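## Task

There are two test-sieve sets, each made of a pan, a sieve and a cover. Disassemble the set that sits on the work bench and get all six parts completely within the tote, then move the tote onto the steel shelf at the end wall. No cover or sieve may have any portion of its skirt (its lower rim) sunk inside another part. The tote must finish resting on the shelf with nothing overhanging the edge. Any number of robots may help. At the end, release everything and back the robots away. A robot that falls or is left leaning fails the task, and anything held in place only by a robot does not count.

## Robot and tools

Robots: two identical Hello Robot Stretch 4 units, r1 and r2. Each has an omni-wheel base, a lift sliding on a mast, one telescoping arm that reaches straight out, a three-joint wrist (yaw, pitch, roll) and a two-finger gripper with bendy steel fingers. Each is about 1.6 m tall; the base rim lies within 0.23 m of the base origin. Cameras per robot: <r>_head_camera, <r>_head_left_camera, <r>_head_right_camera, <r>_wrist_camera.

Frames: each robot reports in its own base frame (origin on the floor under the base centre, x ahead, y to the left, z up). hand_pose is the point between the open fingertips, in that frame, and may be slightly wrong. base_odometry is relative to where the base stood at scene start, counts wheel turns only (slip looks like travel), heading in radians, left positive, -3.142 to 3.142. Nothing in the state relates one robot's frame to the other's; only images, lidar_m and wrist_depth_mm show that.

execute_actions(actions, cameras): actions is a list holding one action or none (empty = just report). The action is an object keyed "r1" and/or "r2". Per robot: "base" with exactly one relative move, measured from the base's last reported position: translate_m (metres, -2 to 2, forward positive), strafe_m (metres, -2 to 2, left positive), or rotate_rad (radians, -3.2 to 3.2, counter-clockwise positive). "joints" is a set of absolute targets by name: lift_m 0 to 1.2 m; arm_m 0 to 0.55 m; wrist_yaw_rad -1.134 to 4.276 (0 ahead, + left, 3.14 stowed back, above 3.4 may hit the arm); wrist_pitch_rad -1.117 to 4.259 (0 level, 1.57 pointing down); wrist_roll_rad -1.117 to 4.259 (0 fingers level, + clockwise viewed from behind); gripper_m -0.038 to 0.141 m fingertip gap (below 0 the tips squeeze each other). Optional "pace": "slow", "default", "fast", "max" (base up to 0.1/0.3/0.4/0.6 m/s, 1/2/3/4 rad/s; slower when the lift is above 0.2). Optional "contact_limits": {"arm_m": 0 to 0.75}, how hard the arm may push before halting (default 0.5). Alternatively {"end_of_arm": "enable_torque"} alone re-powers wrist/gripper motors that shut off. All motions in an action begin at once. Out-of-range joint targets are clipped; unknown keys or other bad values reject the whole call. Omitted parts may keep pushing toward old targets. One action lasts at most 15 s. cameras: list of names or ["all"]; [] gives none.

wait(seconds 0 to 10): commands nothing and returns state and images. zoom_image(camera, region [x0,y0,x1,y1] pixels, at most 504x504) enlarges part of a latest full image. read_manual gives licence text only. finished_scene(scene) ends the scene irreversibly; call it only once the result is stable and robots are clear.

Reading results: base_status and joint_status tell how the last motion ended. "done" (for the base: wheels turned the commanded amount, slip included); "off_target" (stopped short, may still push); "contact_stop_at_<key>" (blocked; lift, arm or wheels go slack, a slack lift may sag under load); "limit_stop_at_<name>", including limit_stop_at_tilt (leaning past 6 degrees, everything slack until upright) and limit_stop_at_own_body (about to hit itself, common with pitch below -0.2 plus strong roll); "torque_fault" (wrist motor overloaded and limp; send enable_torque). on_its_own lists uncommanded behaviour; "held at" is a target, not a position. lidar_m: 12 distances in metres, 30-degree sectors starting straight ahead and going counter-clockwise (4th left, 7th rear, 10th right); "-" is nothing seen or closer than 0.25 m; glass, thin legs and much behind may be missed; it sees the other robot. wrist_depth_mm: 7x7 grid of depths, 100 to 2000 mm, from top left. motor_effort: percent of max, bracket = peak in the last action; wheel positives turn the base right. base_tilt in degrees (forward/right positive, offset up to 1.5). turned_by_wheels vs turned_by_imu differing over 0.1 rad means a hit or slip.

Gripping: command a gap smaller than the object; deeper squeeze pulls it inward. Neither gripper reading nor "done" proves a hold; check the gripper effort and images. If fingertips jam on a surface, raise the lift. To unfold at scene start, send lift_m 0.4 with wrist_yaw_rad 0.

Avoid: robots touching each other (a hard press ends the run; once bases touch, any further drive is a hard press); the two robots' travel can differ by about 3 cm per metre, risky when sharing a load; driving or turning with over 1 kg held and arm_m above 0.2, especially fast; strong pushes with a raised gripper; level-gripper loads over about 2 kg; drops, slams and hard hits. Loose objects may occasionally get nudged. Camera calibration (intrinsics K, distortion, T_world_to_cam in the carrying robot's base frame) is given per camera, with small per-scene errors.

Each tool is called after "Emit:" as name([rows], argument=value, ...), one row to a line, values as JSON.

## Session

I'll start by looking at the scene.

Emit:
execute_actions(actions=[])

Scene clock: 0.00 s.
r1.base_odometry: x=+0.000 y=+0.000 heading=+0.000 (m, m, rad; r1's odometry frame)
r1.turned_by_wheels: +0.000 (rad since the last result)
r1.turned_by_imu: +0.000 (rad since the last result)
r1.base_tilt: forward=-0.4 right=-0.9 (deg)
r1.lidar_m: 1.36 1.56 5.17 1.33 0.74 0.62 0.63 0.76 1.34 3.31 3.84 4.10
r1.base_status: not commanded
r1.joint_positions: lift_m=+0.130 arm_m=+0.001 wrist_yaw_rad=+3.160 wrist_pitch_rad=-0.001 wrist_roll_rad=-0.002 gripper_m=+0.057
r1.joint_status: not commanded
r1.motor_effort: lift_m=+21 arm_m=+0 wrist_yaw_rad=-1 wrist_pitch_rad=-4 wrist_roll_rad=-1 gripper_m=-4 wheel_0=+0 wheel_1=+0 wheel_2=+0 (%)
r1.hand_pose: x=-0.1185 y=+0.0820 z=+0.3080 quat_wxyz=(-0.009, +0.000, -0.001, +1.000) (m; r1's base frame)
r1.wrist_depth_mm: - 143 273 778 723 699 668 / - 118 145 778 732 691 654 / - 118 147 768 723 683 647 / 106 138 185 768 732 676 647 / 216 842 798 759 715 668 647 / 878 866 212 750 216 668 640 / 854 831 788 143 683 654 634
r2.base_odometry: x=+0.000 y=+0.000 heading=+0.000 (m, m, rad; r2's odometry frame)
r2.turned_by_wheels: +0.000 (rad since the last result)
r2.turned_by_imu: +0.000 (rad since the last result)
r2.base_tilt: forward=-0.4 right=+0.3 (deg)
r2.lidar_m: 1.70 2.40 1.26 1.04 1.02 1.16 1.95 3.17 3.45 3.68 0.95 1.04
r2.base_status: not commanded
r2.joint_positions: lift_m=+0.264 arm_m=+0.000 wrist_yaw_rad=+3.089 wrist_pitch_rad=-0.001 wrist_roll_rad=+0.015 gripper_m=+0.057
r2.joint_status: not commanded
r2.motor_effort: lift_m=+17 arm_m=-1 wrist_yaw_rad=+1 wrist_pitch_rad=-7 wrist_roll_rad=+0 gripper_m=-3 wheel_0=+0 wheel_1=+0 wheel_2=+0 (%)
r2.hand_pose: x=-0.1128 y=+0.1026 z=+0.4426 quat_wxyz=(+0.027, +0.000, +0.007, +1.000) (m; r2's base frame)
r2.wrist_depth_mm: - 141 - - 1808 1255 1008 / - 133 - - 1808 1281 1025 / 103 138 221 - 1808 1308 1042 / 120 142 - - 1863 1308 1042 / - - - - 1756 1308 1060 / 1618 1618 200 1618 193 1255 1060 / 1138 1078 1098 120 1138 1008 991
pictures: r1_head_camera, r1_head_left_camera, r1_head_right_camera, r1_wrist_camera, r2_head_camera, r2_head_left_camera, r2_head_right_camera, r2_wrist_camera
Images, in order (width x height): r1_head_camera 420x560, r1_head_left_camera 420x672, r1_head_right_camera 420x672, r1_wrist_camera 616x392, r2_head_camera 420x560, r2_head_left_camera 420x672, r2_head_right_camera 420x672, r2_wrist_camera 616x392.

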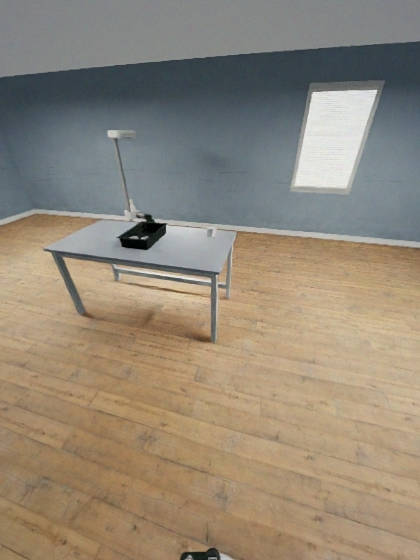

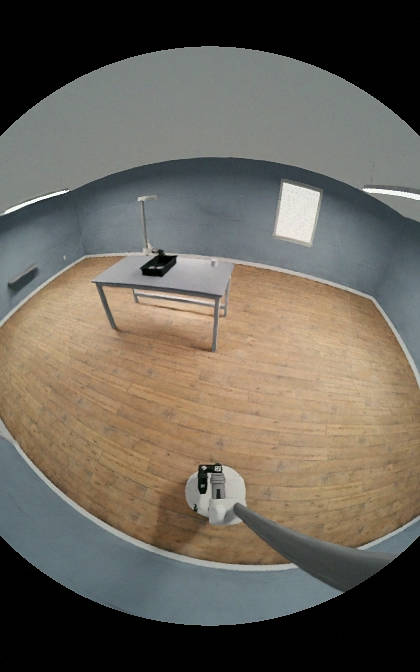

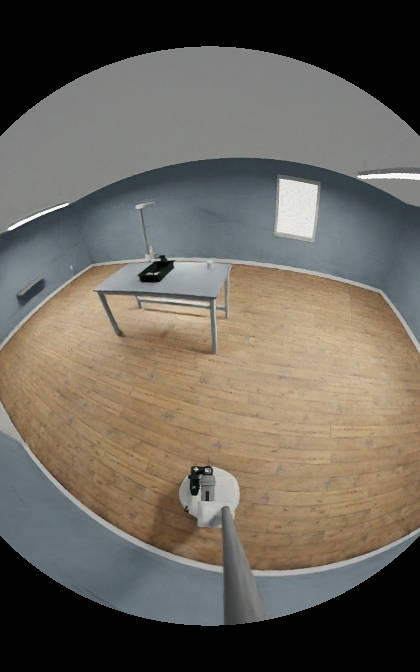

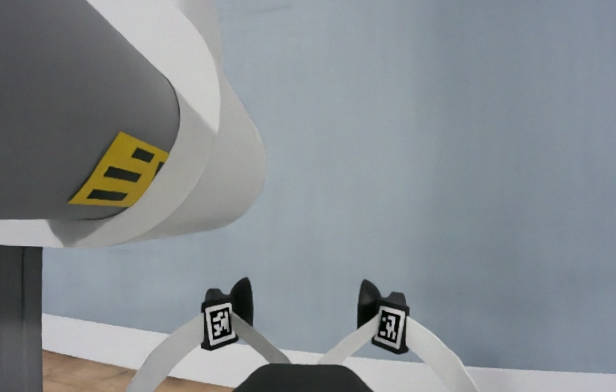

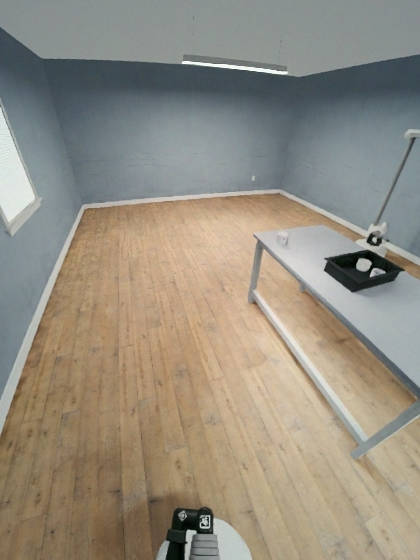

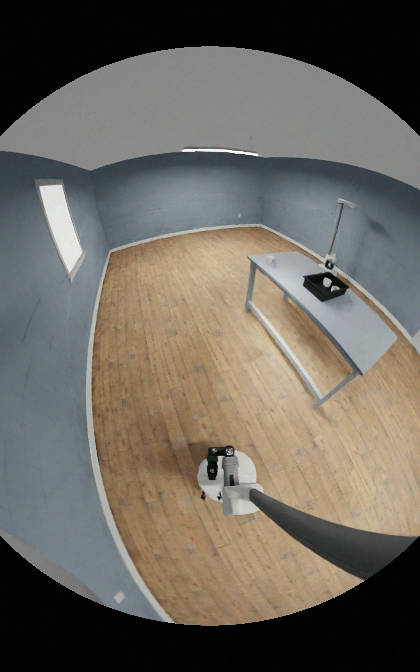

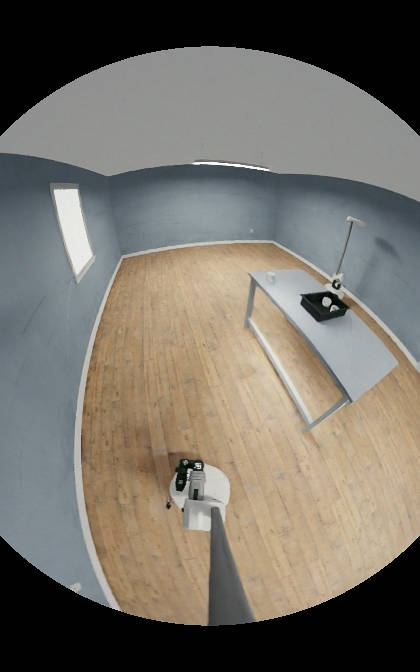

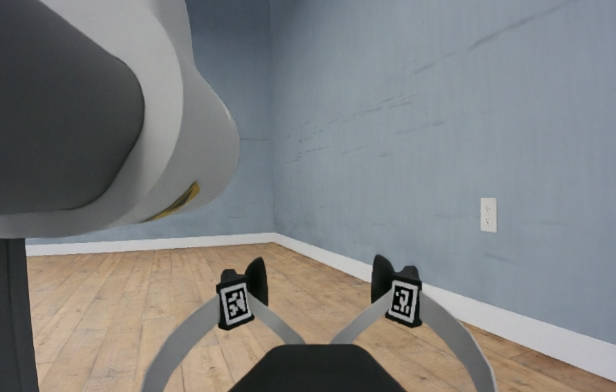

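Emit:
zoom_image(camera="r2_head_camera", region=[240, 200, 420, 320])

Emit:
zoom_image(camera="r1_head_camera", region=[40, 190, 250, 300])

Emit:
zoom_image(camera="r1_head_left_camera", region=[0, 220, 120, 340])

Region (240, 200, 420, 320) of r2_head_camera's 420x560 image, scaled by 2.800, with more detail than that image has.

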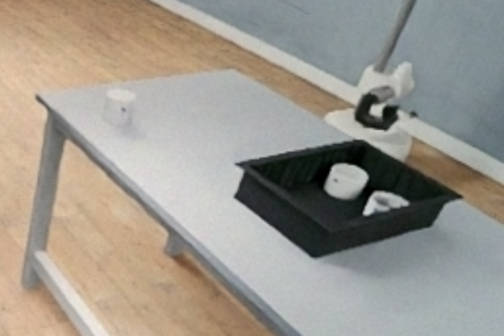

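Region (40, 190, 250, 300) of r1_head_camera's 420x560 image, scaled by 2.400, with more detail than that image has; it fills the top 264 rows of this view, and the rest is white.

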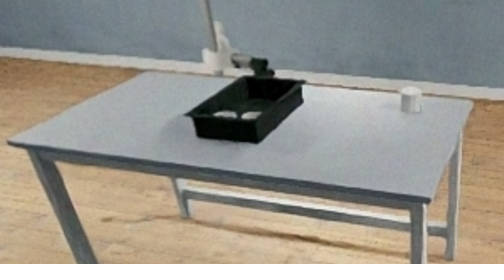

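Region (0, 220, 120, 340) of r1_head_left_camera's 420x672 image, scaled by 4.200, with more detail than that image has.

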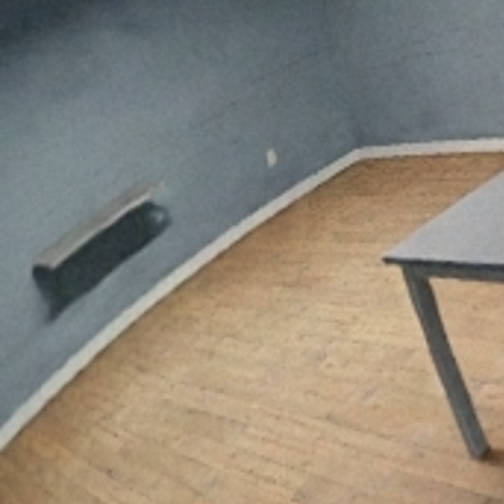

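Emit:
execute_actions([
  {"r1": {"base": {"strafe_m": 0.81}, "joints": {"lift_m": 0.2}, "pace": "fast"}, "r2": {"base": {"translate_m": 1.54}, "joints": {"lift_m": 0.8, "wrist_yaw_rad": 0.0, "wrist_pitch_rad": 0.6}, "pace": "fast"}},
], cameras=["r1_head_camera", "r2_head_camera"])

Scene clock: 110.23 s.
r1.base_odometry: x=+0.000 y=+0.810 heading=+0.000 (m, m, rad; r1's odometry frame)
r1.turned_by_wheels: +0.000 (rad since the last result)
r1.turned_by_imu: +0.001 (rad since the last result)
r1.base_tilt: forward=-0.4 right=-1.0 (deg)
r1.lidar_m: 1.52 1.80 4.54 0.87 0.48 0.42 0.42 0.47 0.93 4.11 4.77 1.52
r1.base_status: done
r1.joint_positions: lift_m=+0.200 arm_m=+0.001 wrist_yaw_rad=+3.160 wrist_pitch_rad=-0.001 wrist_roll_rad=-0.002 gripper_m=+0.057
r1.joint_status: all done
r1.motor_effort: lift_m=+23(24) arm_m=+0(0) wrist_yaw_rad=-1(2) wrist_pitch_rad=-4(4) wrist_roll_rad=-1(1) gripper_m=-4(4) wheel_0=+3(11) wheel_1=-2(12) wheel_2=+0(6) (%)
r1.hand_pose: x=-0.1185 y=+0.0820 z=+0.3782 quat_wxyz=(-0.009, +0.000, -0.001, +1.000) (m; r1's base frame)
r1.wrist_depth_mm: - 143 274 564 535 500 473 / - 118 145 554 521 500 473 / - 118 147 554 525 496 466 / 106 138 185 549 521 488 466 / 216 615 580 544 512 484 462 / 668 621 213 539 216 480 455 / 647 621 564 144 500 477 455
r2.base_odometry: x=+1.540 y=+0.000 heading=+0.000 (m, m, rad; r2's odometry frame)
r2.turned_by_wheels: +0.000 (rad since the last result)
r2.turned_by_imu: -0.002 (rad since the last result)
r2.base_tilt: forward=-0.4 right=+0.3 (deg)
r2.lidar_m: 3.78 3.49 1.79 1.53 1.51 1.71 2.88 1.00 0.52 0.43 0.42 3.59
r2.base_status: done
r2.joint_positions: lift_m=+0.800 arm_m=+0.000 wrist_yaw_rad=+0.000 wrist_pitch_rad=+0.602 wrist_roll_rad=+0.015 gripper_m=+0.057
r2.joint_status: all done
r2.motor_effort: lift_m=+20(17) arm_m=-1(1) wrist_yaw_rad=+1(5) wrist_pitch_rad=-6(4) wrist_roll_rad=-1(1) gripper_m=-3(1) wheel_0=+0(6) wheel_1=+0(5) wheel_2=-1(12) (%)
r2.hand_pose: x=+0.4085 y=-0.0873 z=+0.8146 quat_wxyz=(+0.955, +0.007, +0.296, -0.002) (m; r2's base frame)
r2.wrist_depth_mm: - - - - - - - / - - - - - - - / - - - - - - - / 1808 1808 1756 1756 1756 1708 1661 / 1464 1464 1464 1464 1430 1430 1366 / 1255 1255 201 1229 193 1182 1182 / 1098 1060 1078 120 1078 1008 1025
pictures: r1_head_camera, r2_head_camera
Images, in order (width x height): r1_head_camera 420x560, r2_head_camera 420x560.

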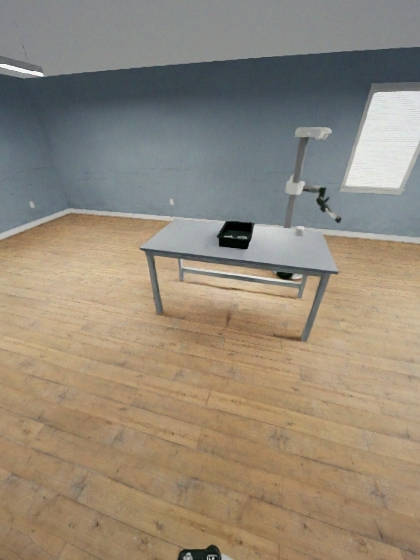

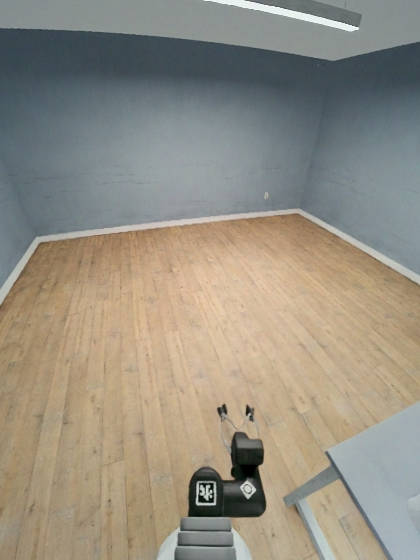

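Emit:
execute_actions([
  {"r1": {"base": {"translate_m": 1.2}, "joints": {"lift_m": 0.95, "wrist_yaw_rad": 0.0, "wrist_pitch_rad": 0.7}, "pace": "fast"}, "r2": {"base": {"rotate_rad": -1.245}, "joints": {"lift_m": 0.95, "wrist_pitch_rad": 0.7}, "pace": "default"}},
], cameras=["r1_head_camera", "r2_head_camera", "r1_wrist_camera", "r2_wrist_camera"])

Scene clock: 120.27 s.
r1.base_odometry: x=+1.200 y=+0.810 heading=+0.000 (m, m, rad; r1's odometry frame)
r1.turned_by_wheels: +0.000 (rad since the last result)
r1.turned_by_imu: +0.002 (rad since the last result)
r1.base_tilt: forward=-0.4 right=-1.0 (deg)
r1.lidar_m: 0.36 0.44 0.78 3.21 1.83 1.59 1.57 1.86 3.25 0.78 0.44 0.38
r1.base_status: done
r1.joint_positions: lift_m=+0.950 arm_m=+0.001 wrist_yaw_rad=+0.000 wrist_pitch_rad=+0.702 wrist_roll_rad=-0.002 gripper_m=+0.057
r1.joint_status: all done
r1.motor_effort: lift_m=+23(25) arm_m=-1(1) wrist_yaw_rad=-2(8) wrist_pitch_rad=-3(4) wrist_roll_rad=+0(0) gripper_m=-4(3) wheel_0=+1(7) wheel_1=+0(12) wheel_2=+1(11) (%)
r1.hand_pose: x=+0.3920 y=-0.0873 z=+0.9418 quat_wxyz=(+0.939, -0.001, +0.344, +0.000) (m; r1's base frame)
r1.wrist_depth_mm: - - - - - - - / - 976 931 - - - - / 732 715 732 707 732 699 768 / 585 580 591 544 574 521 603 / 488 500 504 462 433 407 504 / 424 427 212 436 216 433 433 / 394 375 370 144 373 379 387
r2.base_odometry: x=+1.540 y=+0.000 heading=-1.245 (m, m, rad; r2's odometry frame)
r2.turned_by_wheels: -1.245 (rad since the last result)
r2.turned_by_imu: -1.270 (rad since the last result)
r2.base_tilt: forward=-0.5 right=+0.3 (deg)
r2.lidar_m: 0.40 0.46 3.92 3.74 2.13 1.58 1.51 1.59 2.22 4.54 0.63 0.44
r2.base_status: done
r2.joint_positions: lift_m=+0.950 arm_m=+0.000 wrist_yaw_rad=+0.000 wrist_pitch_rad=+0.702 wrist_roll_rad=+0.015 gripper_m=+0.057
r2.joint_status: all done
r2.motor_effort: lift_m=+21(23) arm_m=-1(1) wrist_yaw_rad=+1(0) wrist_pitch_rad=-4(4) wrist_roll_rad=-1(1) gripper_m=-1(1) wheel_0=-1(5) wheel_1=-1(4) wheel_2=+1(5) (%)
r2.hand_pose: x=+0.3911 y=-0.0874 z=+0.9417 quat_wxyz=(+0.939, +0.007, +0.344, -0.002) (m; r2's base frame)
r2.wrist_depth_mm: - - - - - - - / - - 904 842 831 768 741 / - - 683 676 661 654 585 / 1808 1708 574 521 549 544 539 / 1537 504 480 466 473 466 459 / 1336 424 200 418 193 407 402 / 1182 477 574 120 1118 1098 1118
pictures: r1_head_camera, r1_wrist_camera, r2_head_camera, r2_wrist_camera
camera_calibration (this result's frames):
r1_wrist_camera: T_world_to_cam=[[0.00968233, -0.999879, 0.0121439, -0.102946], [-0.612006, -0.0155297, -0.790701, 1.04303], [0.790794, 0.000223717, -0.612082, 0.493318], [0, 0, 0, 1]] pos_world=[0.249224, -0.0868463, 1.12793]
r2_wrist_camera: T_world_to_cam=[[0.0109276, -0.998632, -0.0511387, -0.0321829], [-0.63999, 0.03231, -0.767703, 1.03086], [0.768305, 0.0411174, -0.638762, 0.52834], [0, 0, 0, 1]] pos_world=[0.254165, -0.0871699, 1.12723]
Images, in order (width x height): r1_head_camera 420x560, r1_wrist_camera 616x392, r2_head_camera 420x560, r2_wrist_camera 616x392.

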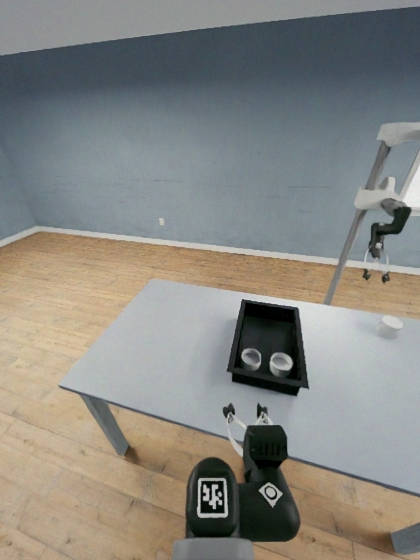

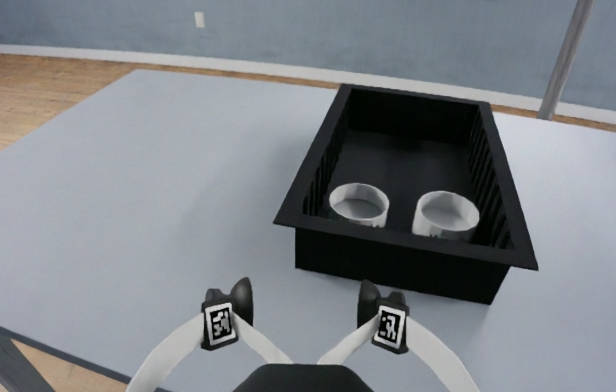

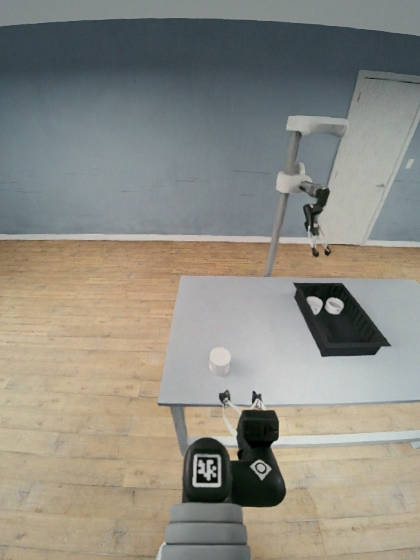

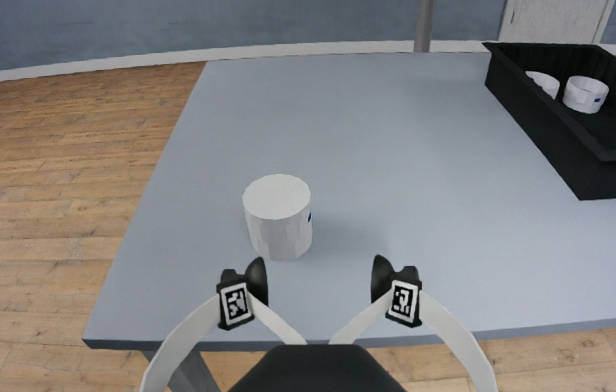

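Emit:
zoom_image(camera="r2_wrist_camera", region=[200, 150, 360, 280])

Emit:
zoom_image(camera="r1_wrist_camera", region=[260, 70, 560, 310])

Emit:
zoom_image(camera="r1_head_camera", region=[200, 280, 420, 420])

Emit:
zoom_image(camera="r2_head_camera", region=[180, 260, 420, 420])

Region (200, 150, 360, 280) of r2_wrist_camera's 616x392 image, scaled by 3.150; it fills the top 410 rows of this view, and the rest is white.

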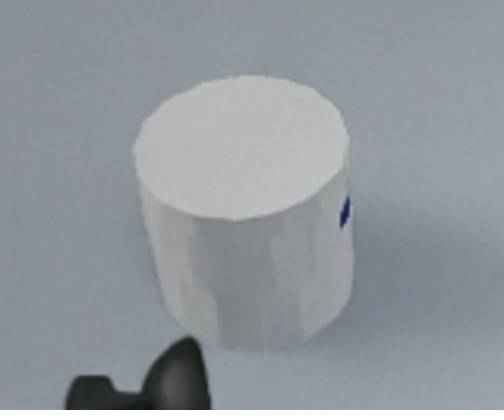

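Region (260, 70, 560, 310) of r1_wrist_camera's 616x392 image, scaled by 1.680; it fills the top 403 rows of this view, and the rest is white.

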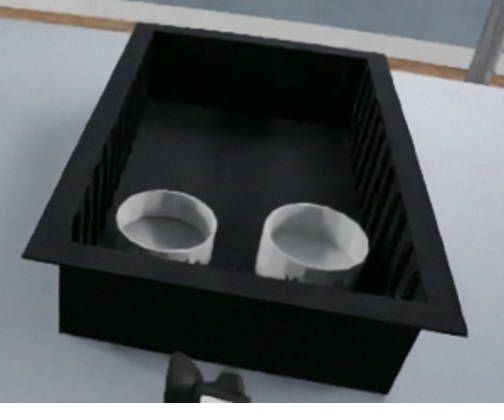

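Region (200, 280, 420, 420) of r1_head_camera's 420x560 image, scaled by 2.291, with more detail than that image has; it fills the top 321 rows of this view, and the rest is white.

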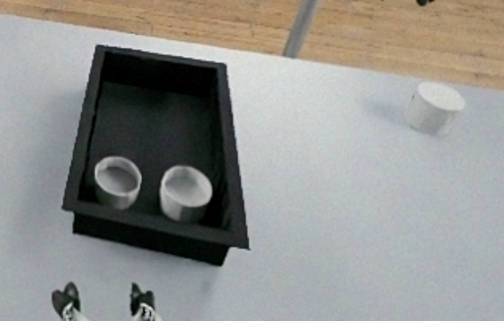

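Region (180, 260, 420, 420) of r2_head_camera's 420x560 image, scaled by 2.100, with more detail than that image has.

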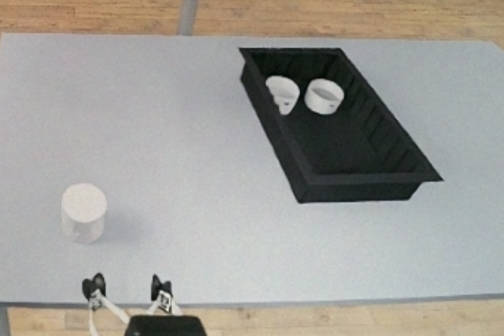

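Emit:
execute_actions([
  {"r1": {"base": {"rotate_rad": -0.24}, "joints": {"lift_m": 1.05, "arm_m": 0.2, "wrist_pitch_rad": 1.2, "gripper_m": 0.14}}, "r2": {"base": {"strafe_m": 0.059}, "joints": {"lift_m": 0.66, "wrist_pitch_rad": 0.0, "wrist_roll_rad": 0.0, "gripper_m": 0.14}}},
], cameras=["r1_head_camera", "r2_head_camera", "r1_wrist_camera", "r2_wrist_camera"])

Scene clock: 223.10 s.
r1.base_odometry: x=+1.200 y=+0.810 heading=-0.239 (m, m, rad; r1's odometry frame)
r1.turned_by_wheels: -0.239 (rad since the last result)
r1.turned_by_imu: -0.246 (rad since the last result)
r1.base_tilt: forward=-0.4 right=-0.9 (deg)
r1.lidar_m: 0.37 0.40 0.55 3.91 2.20 1.66 1.57 1.69 2.34 4.42 0.51 0.40
r1.base_status: done
r1.joint_positions: lift_m=+1.050 arm_m=+0.199 wrist_yaw_rad=+0.000 wrist_pitch_rad=+1.201 wrist_roll_rad=-0.002 gripper_m=+0.140
r1.joint_status: all done
r1.motor_effort: lift_m=+24(25) arm_m=+6(7) wrist_yaw_rad=-1(2) wrist_pitch_rad=+0(1) wrist_roll_rad=+0(0) gripper_m=+0(2) wheel_0=+3(5) wheel_1=+3(7) wheel_2=+3(6) (%)
r1.hand_pose: x=+0.4743 y=-0.0874 z=+0.9591 quat_wxyz=(+0.825, -0.001, +0.565, +0.001) (m; r1's base frame)
r1.wrist_depth_mm: 569 569 559 569 559 580 580 / 530 535 517 525 525 535 539 / 496 484 466 477 459 496 504 / 459 449 439 455 433 466 469 / 436 430 436 433 436 433 436 / 407 217 410 415 415 402 410 / 384 387 387 147 392 387 392
r2.base_odometry: x=+1.596 y=+0.019 heading=-1.245 (m, m, rad; r2's odometry frame)
r2.turned_by_wheels: +0.000 (rad since the last result)
r2.turned_by_imu: -0.001 (rad since the last result)
r2.base_tilt: forward=-0.5 right=+0.4 (deg)
r2.lidar_m: 0.41 3.31 3.82 3.70 2.18 1.59 1.52 1.59 2.21 4.61 0.63 0.46
r2.base_status: done
r2.joint_positions: lift_m=+0.660 arm_m=+0.000 wrist_yaw_rad=+0.000 wrist_pitch_rad=+0.003 wrist_roll_rad=+0.000 gripper_m=+0.140
r2.joint_status: all done
r2.motor_effort: lift_m=+14(21) arm_m=+0(0) wrist_yaw_rad=+1(1) wrist_pitch_rad=-9(11) wrist_roll_rad=-1(2) gripper_m=-1(7) wheel_0=+0(8) wheel_1=-1(5) wheel_2=+1(4) (%)
r2.hand_pose: x=+0.4592 y=-0.0874 z=+0.8378 quat_wxyz=(+1.000, +0.000, +0.001, +0.000) (m; r2's base frame)
r2.wrist_depth_mm: - - - - - 1430 - / - - - - - 1430 - / - - - - - - - / - - - - - - - / - - 946 668 759 732 615 / - 368 343 324 340 211 384 / 1060 272 294 119 291 267 276
pictures: r1_head_camera, r1_wrist_camera, r2_head_camera, r2_wrist_camera
camera_calibration (this result's frames):
r1_wrist_camera: T_world_to_cam=[[0.0140369, -0.999882, 0.00618478, -0.100374], [-0.915746, -0.015339, -0.401464, 0.877823], [0.401511, -0.0000283728, -0.915854, 0.914734], [0, 0, 0, 1]] pos_world=[0.437996, -0.0868708, 1.1908]
r2_wrist_camera: T_world_to_cam=[[0.0412843, -0.998991, -0.0176982, -0.0802343], [0.00395947, 0.0178767, -0.999832, 0.892182], [0.99914, 0.0412073, 0.0046935, -0.235438], [0, 0, 0, 1]] pos_world=[0.235015, -0.0864009, 0.891718]
Images, in order (width x height): r1_head_camera 420x560, r1_wrist_camera 616x392, r2_head_camera 420x560, r2_wrist_camera 616x392.

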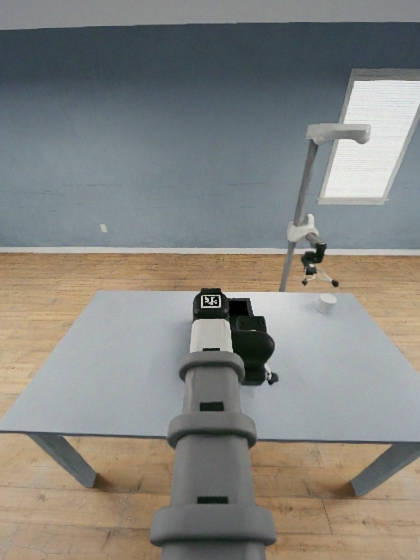

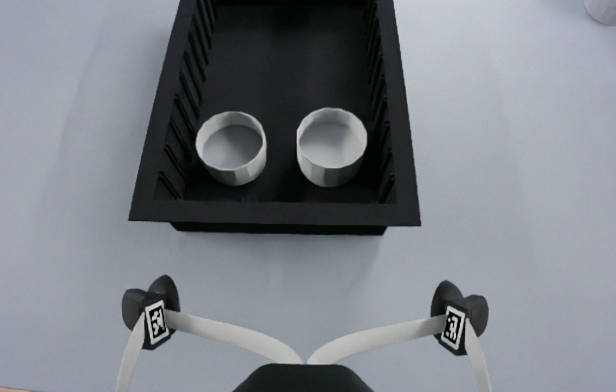

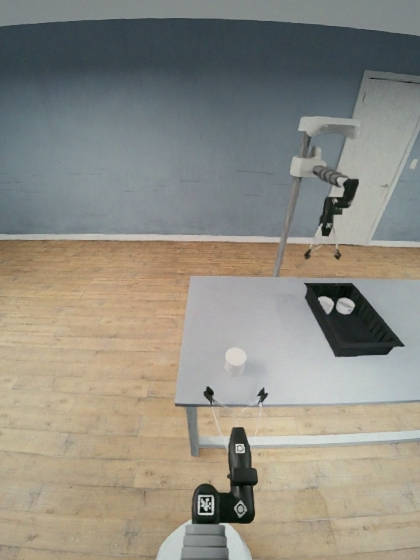

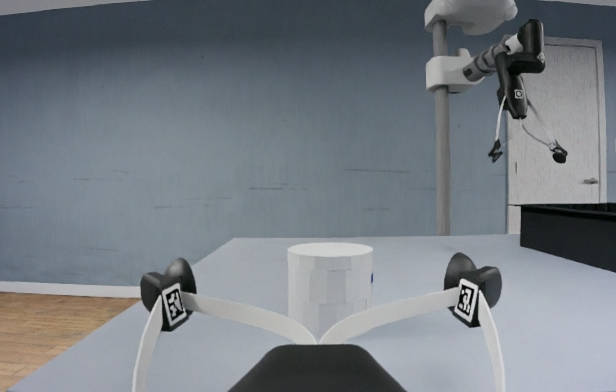

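Emit:
zoom_image(camera="r2_wrist_camera", region=[250, 220, 410, 350])

Emit:
zoom_image(camera="r1_wrist_camera", region=[120, 60, 430, 250])

Region (250, 220, 410, 350) of r2_wrist_camera's 616x392 image, scaled by 3.150; it fills the top 410 rows of this view, and the rest is white.

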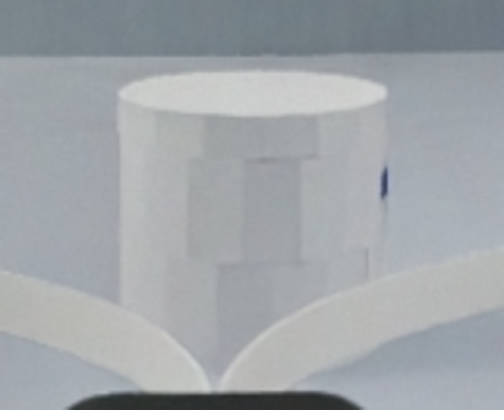

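Region (120, 60, 430, 250) of r1_wrist_camera's 616x392 image, scaled by 1.626; it fills the top 309 rows of this view, and the rest is white.

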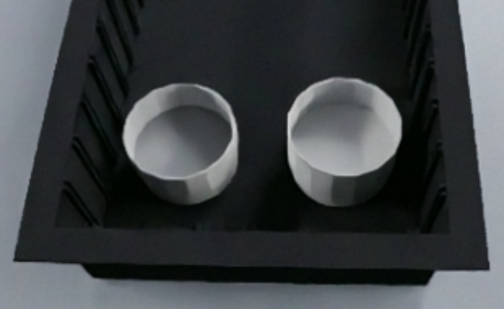

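Emit:
zoom_image(camera="r2_wrist_camera", region=[470, 60, 600, 180])

Emit:
zoom_image(camera="r2_head_camera", region=[180, 340, 300, 460])

Region (470, 60, 600, 180) of r2_wrist_camera's 616x392 image, scaled by 3.877; it fills the top 465 rows of this view, and the rest is white.

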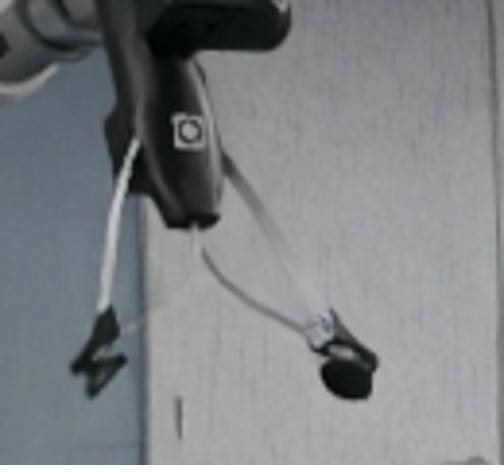

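Region (180, 340, 300, 460) of r2_head_camera's 420x560 image, scaled by 4.200, with more detail than that image has.

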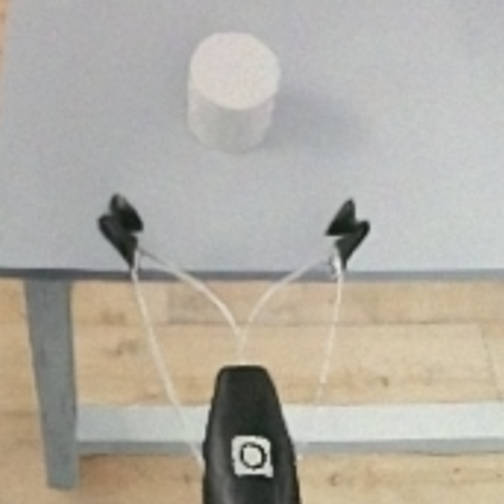

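Emit:
execute_actions([
  {"r1": {"base": {"rotate_rad": 1.57}, "joints": {"arm_m": 0.0, "wrist_pitch_rad": 0.0, "gripper_m": 0.08}}, "r2": {"joints": {"lift_m": 1.06}, "pace": "fast"}},
], cameras=["r1_head_camera", "r1_wrist_camera"])

Scene clock: 342.83 s.
r1.base_odometry: x=+1.200 y=+0.810 heading=+1.330 (m, m, rad; r1's odometry frame)
r1.turned_by_wheels: +1.569 (rad since the last result)
r1.turned_by_imu: +1.601 (rad since the last result)
r1.base_tilt: forward=-0.4 right=-1.0 (deg)
r1.lidar_m: 3.88 2.19 1.64 1.58 1.65 2.34 - 0.55 0.41 0.37 0.39 0.59
r1.base_status: done
r1.joint_positions: lift_m=+1.050 arm_m=+0.002 wrist_yaw_rad=+0.000 wrist_pitch_rad=+0.003 wrist_roll_rad=-0.002 gripper_m=+0.080
r1.joint_status: all done
r1.motor_effort: lift_m=+22(23) arm_m=-6(6) wrist_yaw_rad=+0(1) wrist_pitch_rad=-5(9) wrist_roll_rad=+1(0) gripper_m=-2(3) wheel_0=-2(5) wheel_1=-2(5) wheel_2=-3(11) (%)
r1.hand_pose: x=+0.4610 y=-0.0874 z=+1.2273 quat_wxyz=(+1.000, -0.001, +0.001, +0.000) (m; r1's base frame)
r1.wrist_depth_mm: - - - - - - - / - - - - - - - / - - - - - - - / - - - - - - - / - - - - - - - / - - 215 - 218 - - / - - - 144 - - -
r2.base_odometry: x=+1.596 y=+0.019 heading=-1.245 (m, m, rad; r2's odometry frame)
r2.turned_by_wheels: +0.000 (rad since the last result)
r2.turned_by_imu: -0.001 (rad since the last result)
r2.base_tilt: forward=-0.4 right=+0.3 (deg)
r2.lidar_m: 0.39 3.29 3.88 3.69 2.15 1.60 1.51 1.62 2.22 4.61 0.64 0.43
r2.base_status: not commanded
r2.joint_positions: lift_m=+1.060 arm_m=+0.000 wrist_yaw_rad=+0.000 wrist_pitch_rad=+0.003 wrist_roll_rad=+0.000 gripper_m=+0.140
r2.joint_status: all done
r2.motor_effort: lift_m=+21(22) arm_m=-1(1) wrist_yaw_rad=+1(1) wrist_pitch_rad=-8(9) wrist_roll_rad=-2(2) gripper_m=-1(3) wheel_0=+0(0) wheel_1=-1(1) wheel_2=+1(1) (%)
r2.hand_pose: x=+0.4592 y=-0.0874 z=+1.2372 quat_wxyz=(+1.000, +0.000, +0.001, +0.000) (m; r2's base frame)
r2.wrist_depth_mm: - - - - - - - / - - - - - - - / - - - - - - - / - - - - - 1336 - / - - - - - - - / - - - - - 211 - / - - - 119 - - -
pictures: r1_head_camera, r1_wrist_camera
camera_calibration (this result's frames):
r1_wrist_camera: T_world_to_cam=[[-0.000585896, -0.999882, 0.0153183, -0.106297], [0.0404698, -0.0153294, -0.999063, 1.26599], [0.999181, 0.0000345797, 0.040474, -0.28347], [0, 0, 0, 1]] pos_world=[0.231941, -0.0868674, 1.27791]
Images, in order (width x height): r1_head_camera 420x560, r1_wrist_camera 616x392.

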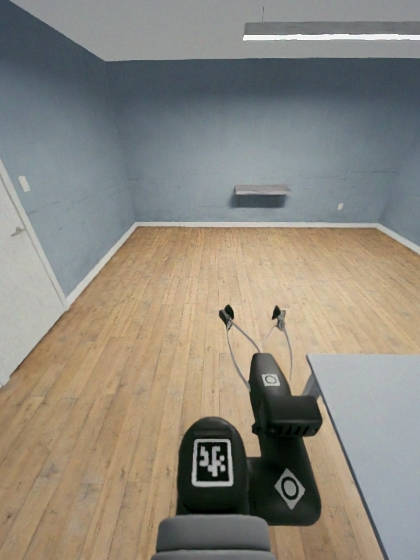

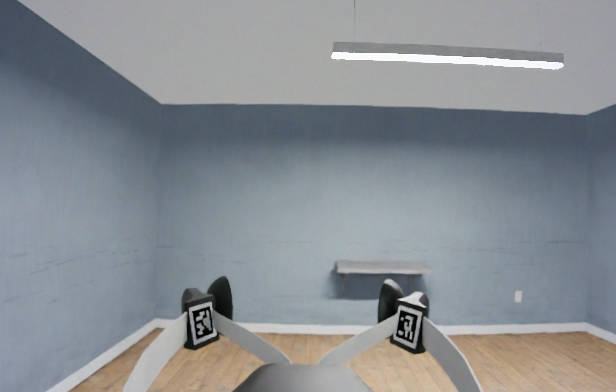

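Emit:
zoom_image(camera="r1_head_camera", region=[200, 160, 340, 240])

Emit:
zoom_image(camera="r1_head_camera", region=[200, 290, 320, 400])

Emit:
zoom_image(camera="r1_wrist_camera", region=[310, 240, 460, 340])

Region (200, 160, 340, 240) of r1_head_camera's 420x560 image, scaled by 3.600, with more detail than that image has; it fills the top 288 rows of this view, and the rest is white.

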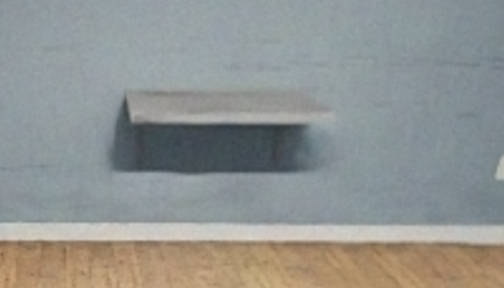

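Region (200, 290, 320, 400) of r1_head_camera's 420x560 image, scaled by 4.200, with more detail than that image has; it fills the top 462 rows of this view, and the rest is white.

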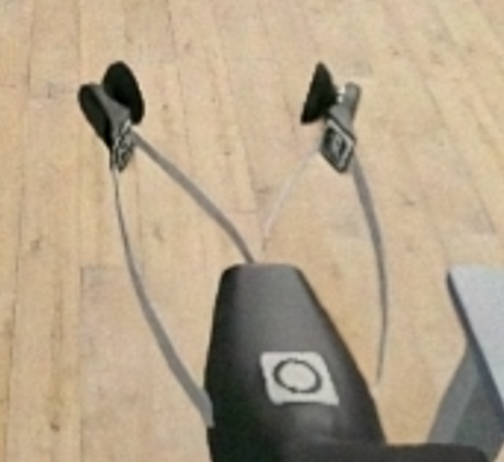

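Region (310, 240, 460, 340) of r1_wrist_camera's 616x392 image, scaled by 3.360.

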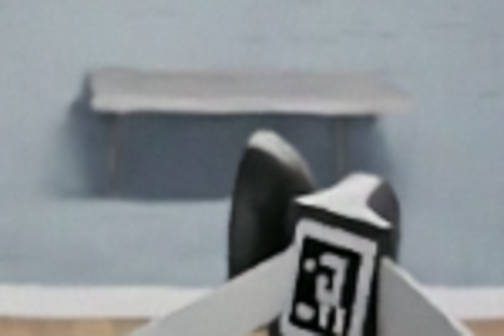

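Emit:
execute_actions([
  {"r1": {"base": {"rotate_rad": -1.57}}, "r2": {"base": {"translate_m": 0.15}, "joints": {"wrist_pitch_rad": 1.57, "arm_m": 0.285}}},
], cameras=["r1_head_camera", "r1_wrist_camera", "r2_wrist_camera", "r2_head_camera"])

Scene clock: 368.43 s.
r1.base_odometry: x=+1.200 y=+0.810 heading=-0.239 (m, m, rad; r1's odometry frame)
r1.turned_by_wheels: -1.569 (rad since the last result)
r1.turned_by_imu: -1.603 (rad since the last result)
r1.base_tilt: forward=-0.4 right=-1.0 (deg)
r1.lidar_m: 0.36 0.40 0.58 3.89 2.19 1.63 1.58 1.66 2.36 4.40 0.52 0.40
r1.base_status: done
r1.joint_positions: lift_m=+1.050 arm_m=+0.002 wrist_yaw_rad=+0.000 wrist_pitch_rad=+0.003 wrist_roll_rad=-0.002 gripper_m=+0.080
r1.joint_status: not commanded
r1.motor_effort: lift_m=+23(23) arm_m=-5(5) wrist_yaw_rad=-1(2) wrist_pitch_rad=-5(5) wrist_roll_rad=+1(1) gripper_m=-3(2) wheel_0=+3(5) wheel_1=+3(9) wheel_2=+4(12) (%)
r1.hand_pose: x=+0.4610 y=-0.0874 z=+1.2273 quat_wxyz=(+1.000, -0.001, +0.001, +0.000) (m; r1's base frame)
r1.wrist_depth_mm: - - - - - - - / - - - - - - - / - - - - - 1255 - / - - - - - 1281 - / - - - - - - 732 / - - 215 - 219 - - / - - - 144 - - -
r2.base_odometry: x=+1.644 y=-0.123 heading=-1.245 (m, m, rad; r2's odometry frame)
r2.turned_by_wheels: +0.000 (rad since the last result)
r2.turned_by_imu: -0.001 (rad since the last result)
r2.base_tilt: forward=-0.5 right=+0.3 (deg)
r2.lidar_m: 0.27 0.30 3.81 3.70 2.42 1.75 1.67 1.78 2.42 1.18 0.37 0.30
r2.base_status: done
r2.joint_positions: lift_m=+1.060 arm_m=+0.284 wrist_yaw_rad=+0.000 wrist_pitch_rad=+1.570 wrist_roll_rad=+0.000 gripper_m=+0.140
r2.joint_status: all done
r2.motor_effort: lift_m=+21(21) arm_m=+4(8) wrist_yaw_rad=+0(2) wrist_pitch_rad=-1(4) wrist_roll_rad=-1(1) gripper_m=+4(0) wheel_0=+0(5) wheel_1=+0(5) wheel_2=+0(6) (%)
r2.hand_pose: x=+0.4554 y=-0.0874 z=+0.9494 quat_wxyz=(+0.707, +0.000, +0.707, +0.000) (m; r2's base frame)
r2.wrist_depth_mm: 1205 1205 413 410 404 402 399 / 1229 1205 413 410 407 404 402 / 1229 1205 415 413 410 404 402 / 1229 1229 415 415 413 407 404 / 1255 1229 418 342 410 407 404 / 1229 1229 418 343 413 211 404 / 1255 1229 421 119 415 413 410
pictures: r1_head_camera, r1_wrist_camera, r2_head_camera, r2_wrist_camera
camera_calibration (this result's frames):
r1_wrist_camera: T_world_to_cam=[[-0.000585883, -0.999882, 0.0153183, -0.106297], [0.0404791, -0.0153295, -0.999063, 1.266], [0.99918, 0.0000347368, 0.0404833, -0.283472], [0, 0, 0, 1]] pos_world=[0.231931, -0.0868674, 1.27792]
r2_wrist_camera: T_world_to_cam=[[-0.0173654, -0.998999, -0.0412295, -0.0290849], [-0.999813, 0.0176996, -0.007755, 0.51909], [0.00847698, 0.0410871, -0.99912, 1.17204], [0, 0, 0, 1]] pos_world=[0.508553, -0.0863993, 1.17384]
Images, in order (width x height): r1_head_camera 420x560, r1_wrist_camera 616x392, r2_head_camera 420x560, r2_wrist_camera 616x392.

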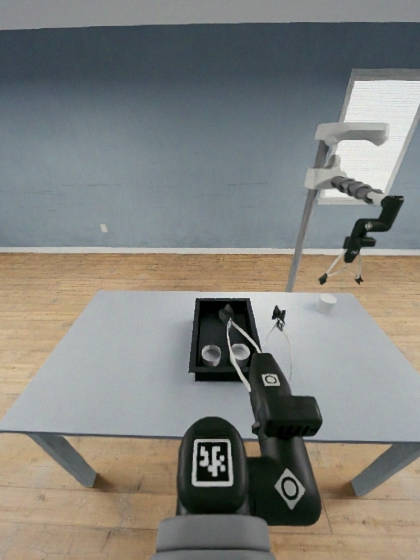

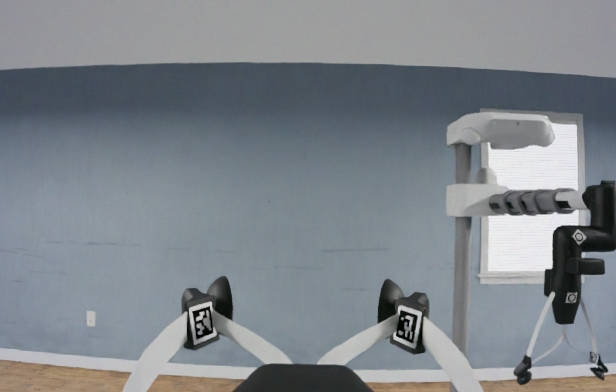

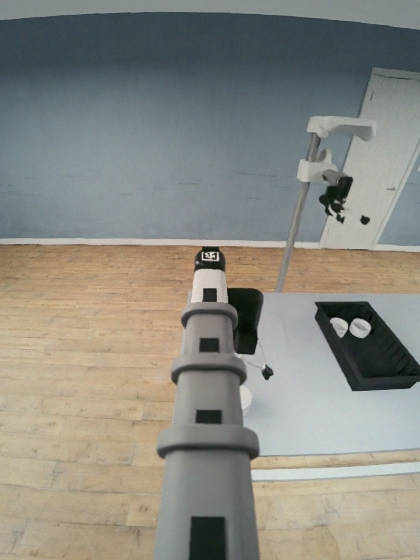

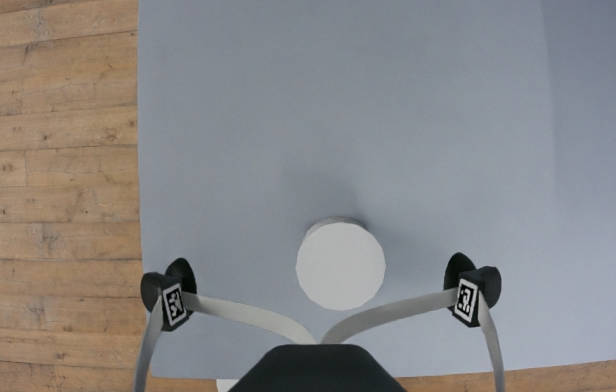

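Emit:
execute_actions([
  {"r2": {"base": {"strafe_m": -0.016}, "joints": {"lift_m": 0.975, "arm_m": 0.279}}},
], cameras=["r1_head_camera", "r2_wrist_camera"])

Scene clock: 388.10 s.
r1.base_odometry: x=+1.200 y=+0.810 heading=-0.239 (m, m, rad; r1's odometry frame)
r1.turned_by_wheels: +0.000 (rad since the last result)
r1.turned_by_imu: -0.001 (rad since the last result)
r1.base_tilt: forward=-0.4 right=-1.0 (deg)
r1.lidar_m: 0.36 0.41 0.57 3.85 2.18 1.64 1.57 1.68 2.36 4.41 0.54 0.39
r1.base_status: not commanded
r1.joint_positions: lift_m=+1.050 arm_m=+0.002 wrist_yaw_rad=+0.000 wrist_pitch_rad=+0.003 wrist_roll_rad=-0.002 gripper_m=+0.080
r1.joint_status: not commanded
r1.motor_effort: lift_m=+23(23) arm_m=-6(5) wrist_yaw_rad=-2(2) wrist_pitch_rad=-6(5) wrist_roll_rad=-1(2) gripper_m=-2(4) wheel_0=+3(3) wheel_1=+3(3) wheel_2=+4(4) (%)
r1.hand_pose: x=+0.4610 y=-0.0874 z=+1.2273 quat_wxyz=(+1.000, -0.001, +0.001, +0.000) (m; r1's base frame)
r1.wrist_depth_mm: - - - - - - - / - - - - - - - / - - - - - 1182 - / - - - - - - - / - - - - - - 904 / - - 214 - 217 - 741 / - - - 143 - - -
r2.base_odometry: x=+1.629 y=-0.128 heading=-1.245 (m, m, rad; r2's odometry frame)
r2.turned_by_wheels: +0.000 (rad since the last result)
r2.turned_by_imu: -0.001 (rad since the last result)
r2.base_tilt: forward=-0.3 right=+0.3 (deg)
r2.lidar_m: 0.26 0.29 3.86 3.71 2.39 1.76 1.67 1.75 2.41 1.17 0.41 0.30
r2.base_status: done
r2.joint_positions: lift_m=+0.975 arm_m=+0.280 wrist_yaw_rad=+0.000 wrist_pitch_rad=+1.570 wrist_roll_rad=+0.000 gripper_m=+0.140
r2.joint_status: all done
r2.motor_effort: lift_m=+13(22) arm_m=-4(5) wrist_yaw_rad=+1(1) wrist_pitch_rad=-1(2) wrist_roll_rad=-1(1) gripper_m=+0(2) wheel_0=-1(6) wheel_1=+1(6) wheel_2=+0(0) (%)
r2.hand_pose: x=+0.4509 y=-0.0874 z=+0.8650 quat_wxyz=(+0.707, +0.000, +0.707, +0.000) (m; r2's base frame)
r2.wrist_depth_mm: 1138 330 327 325 322 320 317 / 1138 330 329 324 322 320 319 / 1118 332 329 327 324 322 319 / 1138 334 330 327 327 324 320 / 1138 336 332 256 327 324 322 / 1160 336 330 256 255 211 324 / 1160 338 334 119 327 327 324
pictures: r1_head_camera, r2_wrist_camera
camera_calibration (this result's frames):
r2_wrist_camera: T_world_to_cam=[[-0.017372, -0.998999, -0.0412258, -0.0326429], [-0.999815, 0.0176976, -0.00754773, 0.513751], [0.00826978, 0.0410871, -0.999121, 1.08786], [0, 0, 0, 1]] pos_world=[0.504092, -0.0863992, 1.08943]
Images, in order (width x height): r1_head_camera 420x560, r2_wrist_camera 616x392.

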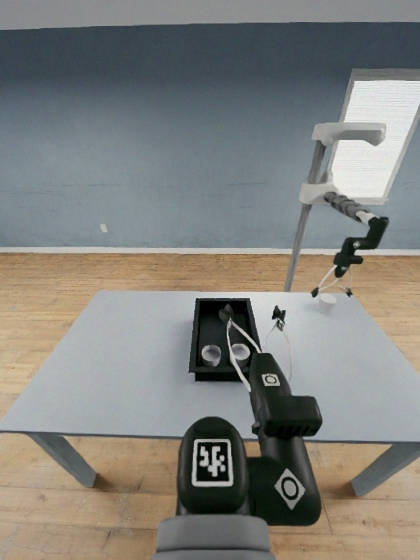

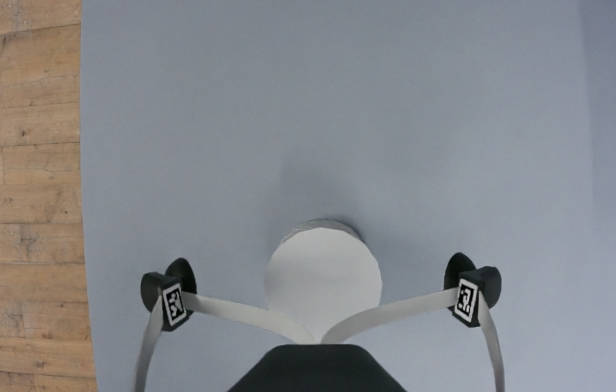

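Emit:
execute_actions([
  {"r1": {"base": {"strafe_m": -0.506}, "joints": {"lift_m": 0.77, "arm_m": 0.15, "wrist_pitch_rad": 0.15, "gripper_m": 0.14}}, "r2": {"joints": {"lift_m": 0.94, "arm_m": 0.274}}},
], cameras=["r1_head_camera", "r1_wrist_camera", "r2_wrist_camera"])

Scene clock: 428.00 s.
r1.base_odometry: x=+1.080 y=+0.319 heading=-0.239 (m, m, rad; r1's odometry frame)
r1.turned_by_wheels: +0.000 (rad since the last result)
r1.turned_by_imu: -0.003 (rad since the last result)
r1.base_tilt: forward=-0.4 right=-1.0 (deg)
r1.lidar_m: 0.37 0.39 0.55 4.40 2.18 1.67 1.60 1.68 2.37 3.91 4.09 0.38
r1.base_status: done
r1.joint_positions: lift_m=+0.770 arm_m=+0.149 wrist_yaw_rad=+0.000 wrist_pitch_rad=+0.152 wrist_roll_rad=-0.002 gripper_m=+0.140
r1.joint_status: all done
r1.motor_effort: lift_m=+19(21) arm_m=+5(13) wrist_yaw_rad=-1(0) wrist_pitch_rad=-4(2) wrist_roll_rad=+0(1) gripper_m=+0(2) wheel_0=+0(9) wheel_1=-1(8) wheel_2=+0(4) (%)
r1.hand_pose: x=+0.6051 y=-0.0874 z=+0.9047 quat_wxyz=(+0.997, -0.001, +0.076, +0.000) (m; r1's base frame)
r1.wrist_depth_mm: - - - - - - - / - - - 564 - - - / - - - - - - - / - - - - - - - / 750 - - 1098 - - - / 530 217 564 574 574 - - / 407 394 407 147 413 413 1808
r2.base_odometry: x=+1.629 y=-0.128 heading=-1.245 (m, m, rad; r2's odometry frame)
r2.turned_by_wheels: +0.000 (rad since the last result)
r2.turned_by_imu: -0.002 (rad since the last result)
r2.base_tilt: forward=-0.4 right=+0.4 (deg)
r2.lidar_m: 0.25 0.28 3.85 3.72 2.42 1.77 1.68 1.76 2.41 1.15 0.41 0.28
r2.base_status: not commanded
r2.joint_positions: lift_m=+0.940 arm_m=+0.275 wrist_yaw_rad=+0.000 wrist_pitch_rad=+1.570 wrist_roll_rad=+0.000 gripper_m=+0.140
r2.joint_status: all done
r2.motor_effort: lift_m=+13(13) arm_m=-4(6) wrist_yaw_rad=+1(1) wrist_pitch_rad=+0(0) wrist_roll_rad=+0(2) gripper_m=+1(2) wheel_0=-1(1) wheel_1=+1(1) wheel_2=-1(0) (%)
r2.hand_pose: x=+0.4459 y=-0.0874 z=+0.8301 quat_wxyz=(+0.707, +0.000, +0.707, +0.000) (m; r2's base frame)
r2.wrist_depth_mm: 297 294 291 290 287 286 283 / 298 294 293 290 289 287 285 / 298 297 294 291 289 287 286 / 1118 298 296 293 290 289 286 / 1098 298 296 220 291 289 287 / 1098 300 297 221 220 211 287 / 1118 301 298 119 293 290 289
pictures: r1_head_camera, r1_wrist_camera, r2_wrist_camera
camera_calibration (this result's frames):
r1_wrist_camera: T_world_to_cam=[[0.00176388, -0.999882, 0.0152445, -0.102608], [-0.108848, -0.015346, -0.99394, 1.02354], [0.994057, 0.0000938461, -0.108863, -0.276206], [0, 0, 0, 1]] pos_world=[0.386156, -0.0868629, 0.988835]
r2_wrist_camera: T_world_to_cam=[[-0.0173758, -0.998999, -0.0412242, -0.0341724], [-0.999816, 0.0176977, -0.00745536, 0.508374], [0.00817747, 0.0410871, -0.999122, 1.05298], [0, 0, 0, 1]] pos_world=[0.499075, -0.0863992, 1.05444]
Images, in order (width x height): r1_head_camera 420x560, r1_wrist_camera 616x392, r2_wrist_camera 616x392.

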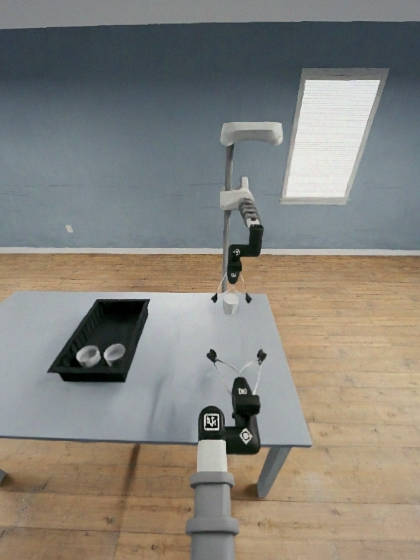

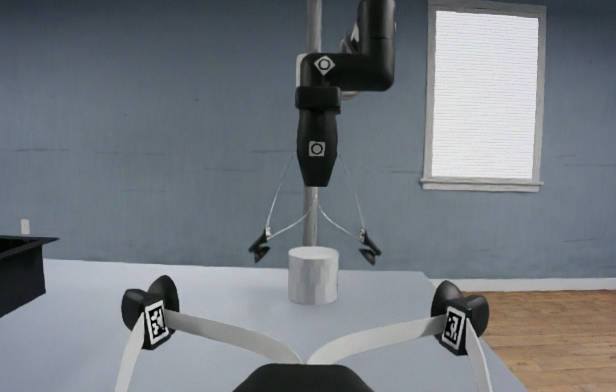

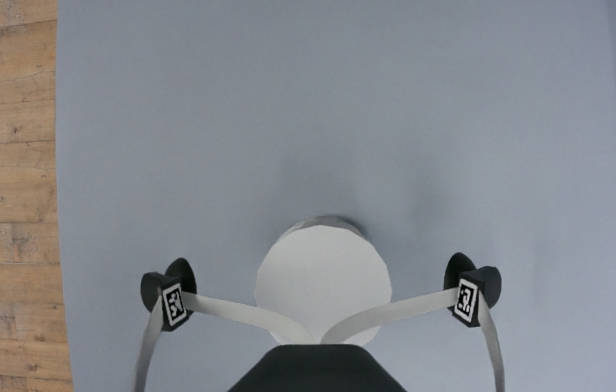

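Emit:
zoom_image(camera="r1_wrist_camera", region=[235, 180, 395, 315])

Region (235, 180, 395, 315) of r1_wrist_camera's 616x392 image, scaled by 3.150; it fills the top 425 rows of this view, and the rest is white.

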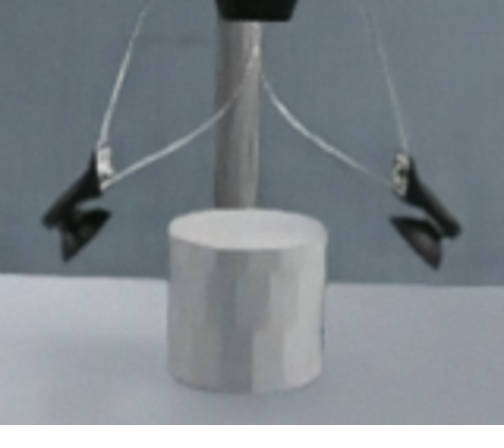

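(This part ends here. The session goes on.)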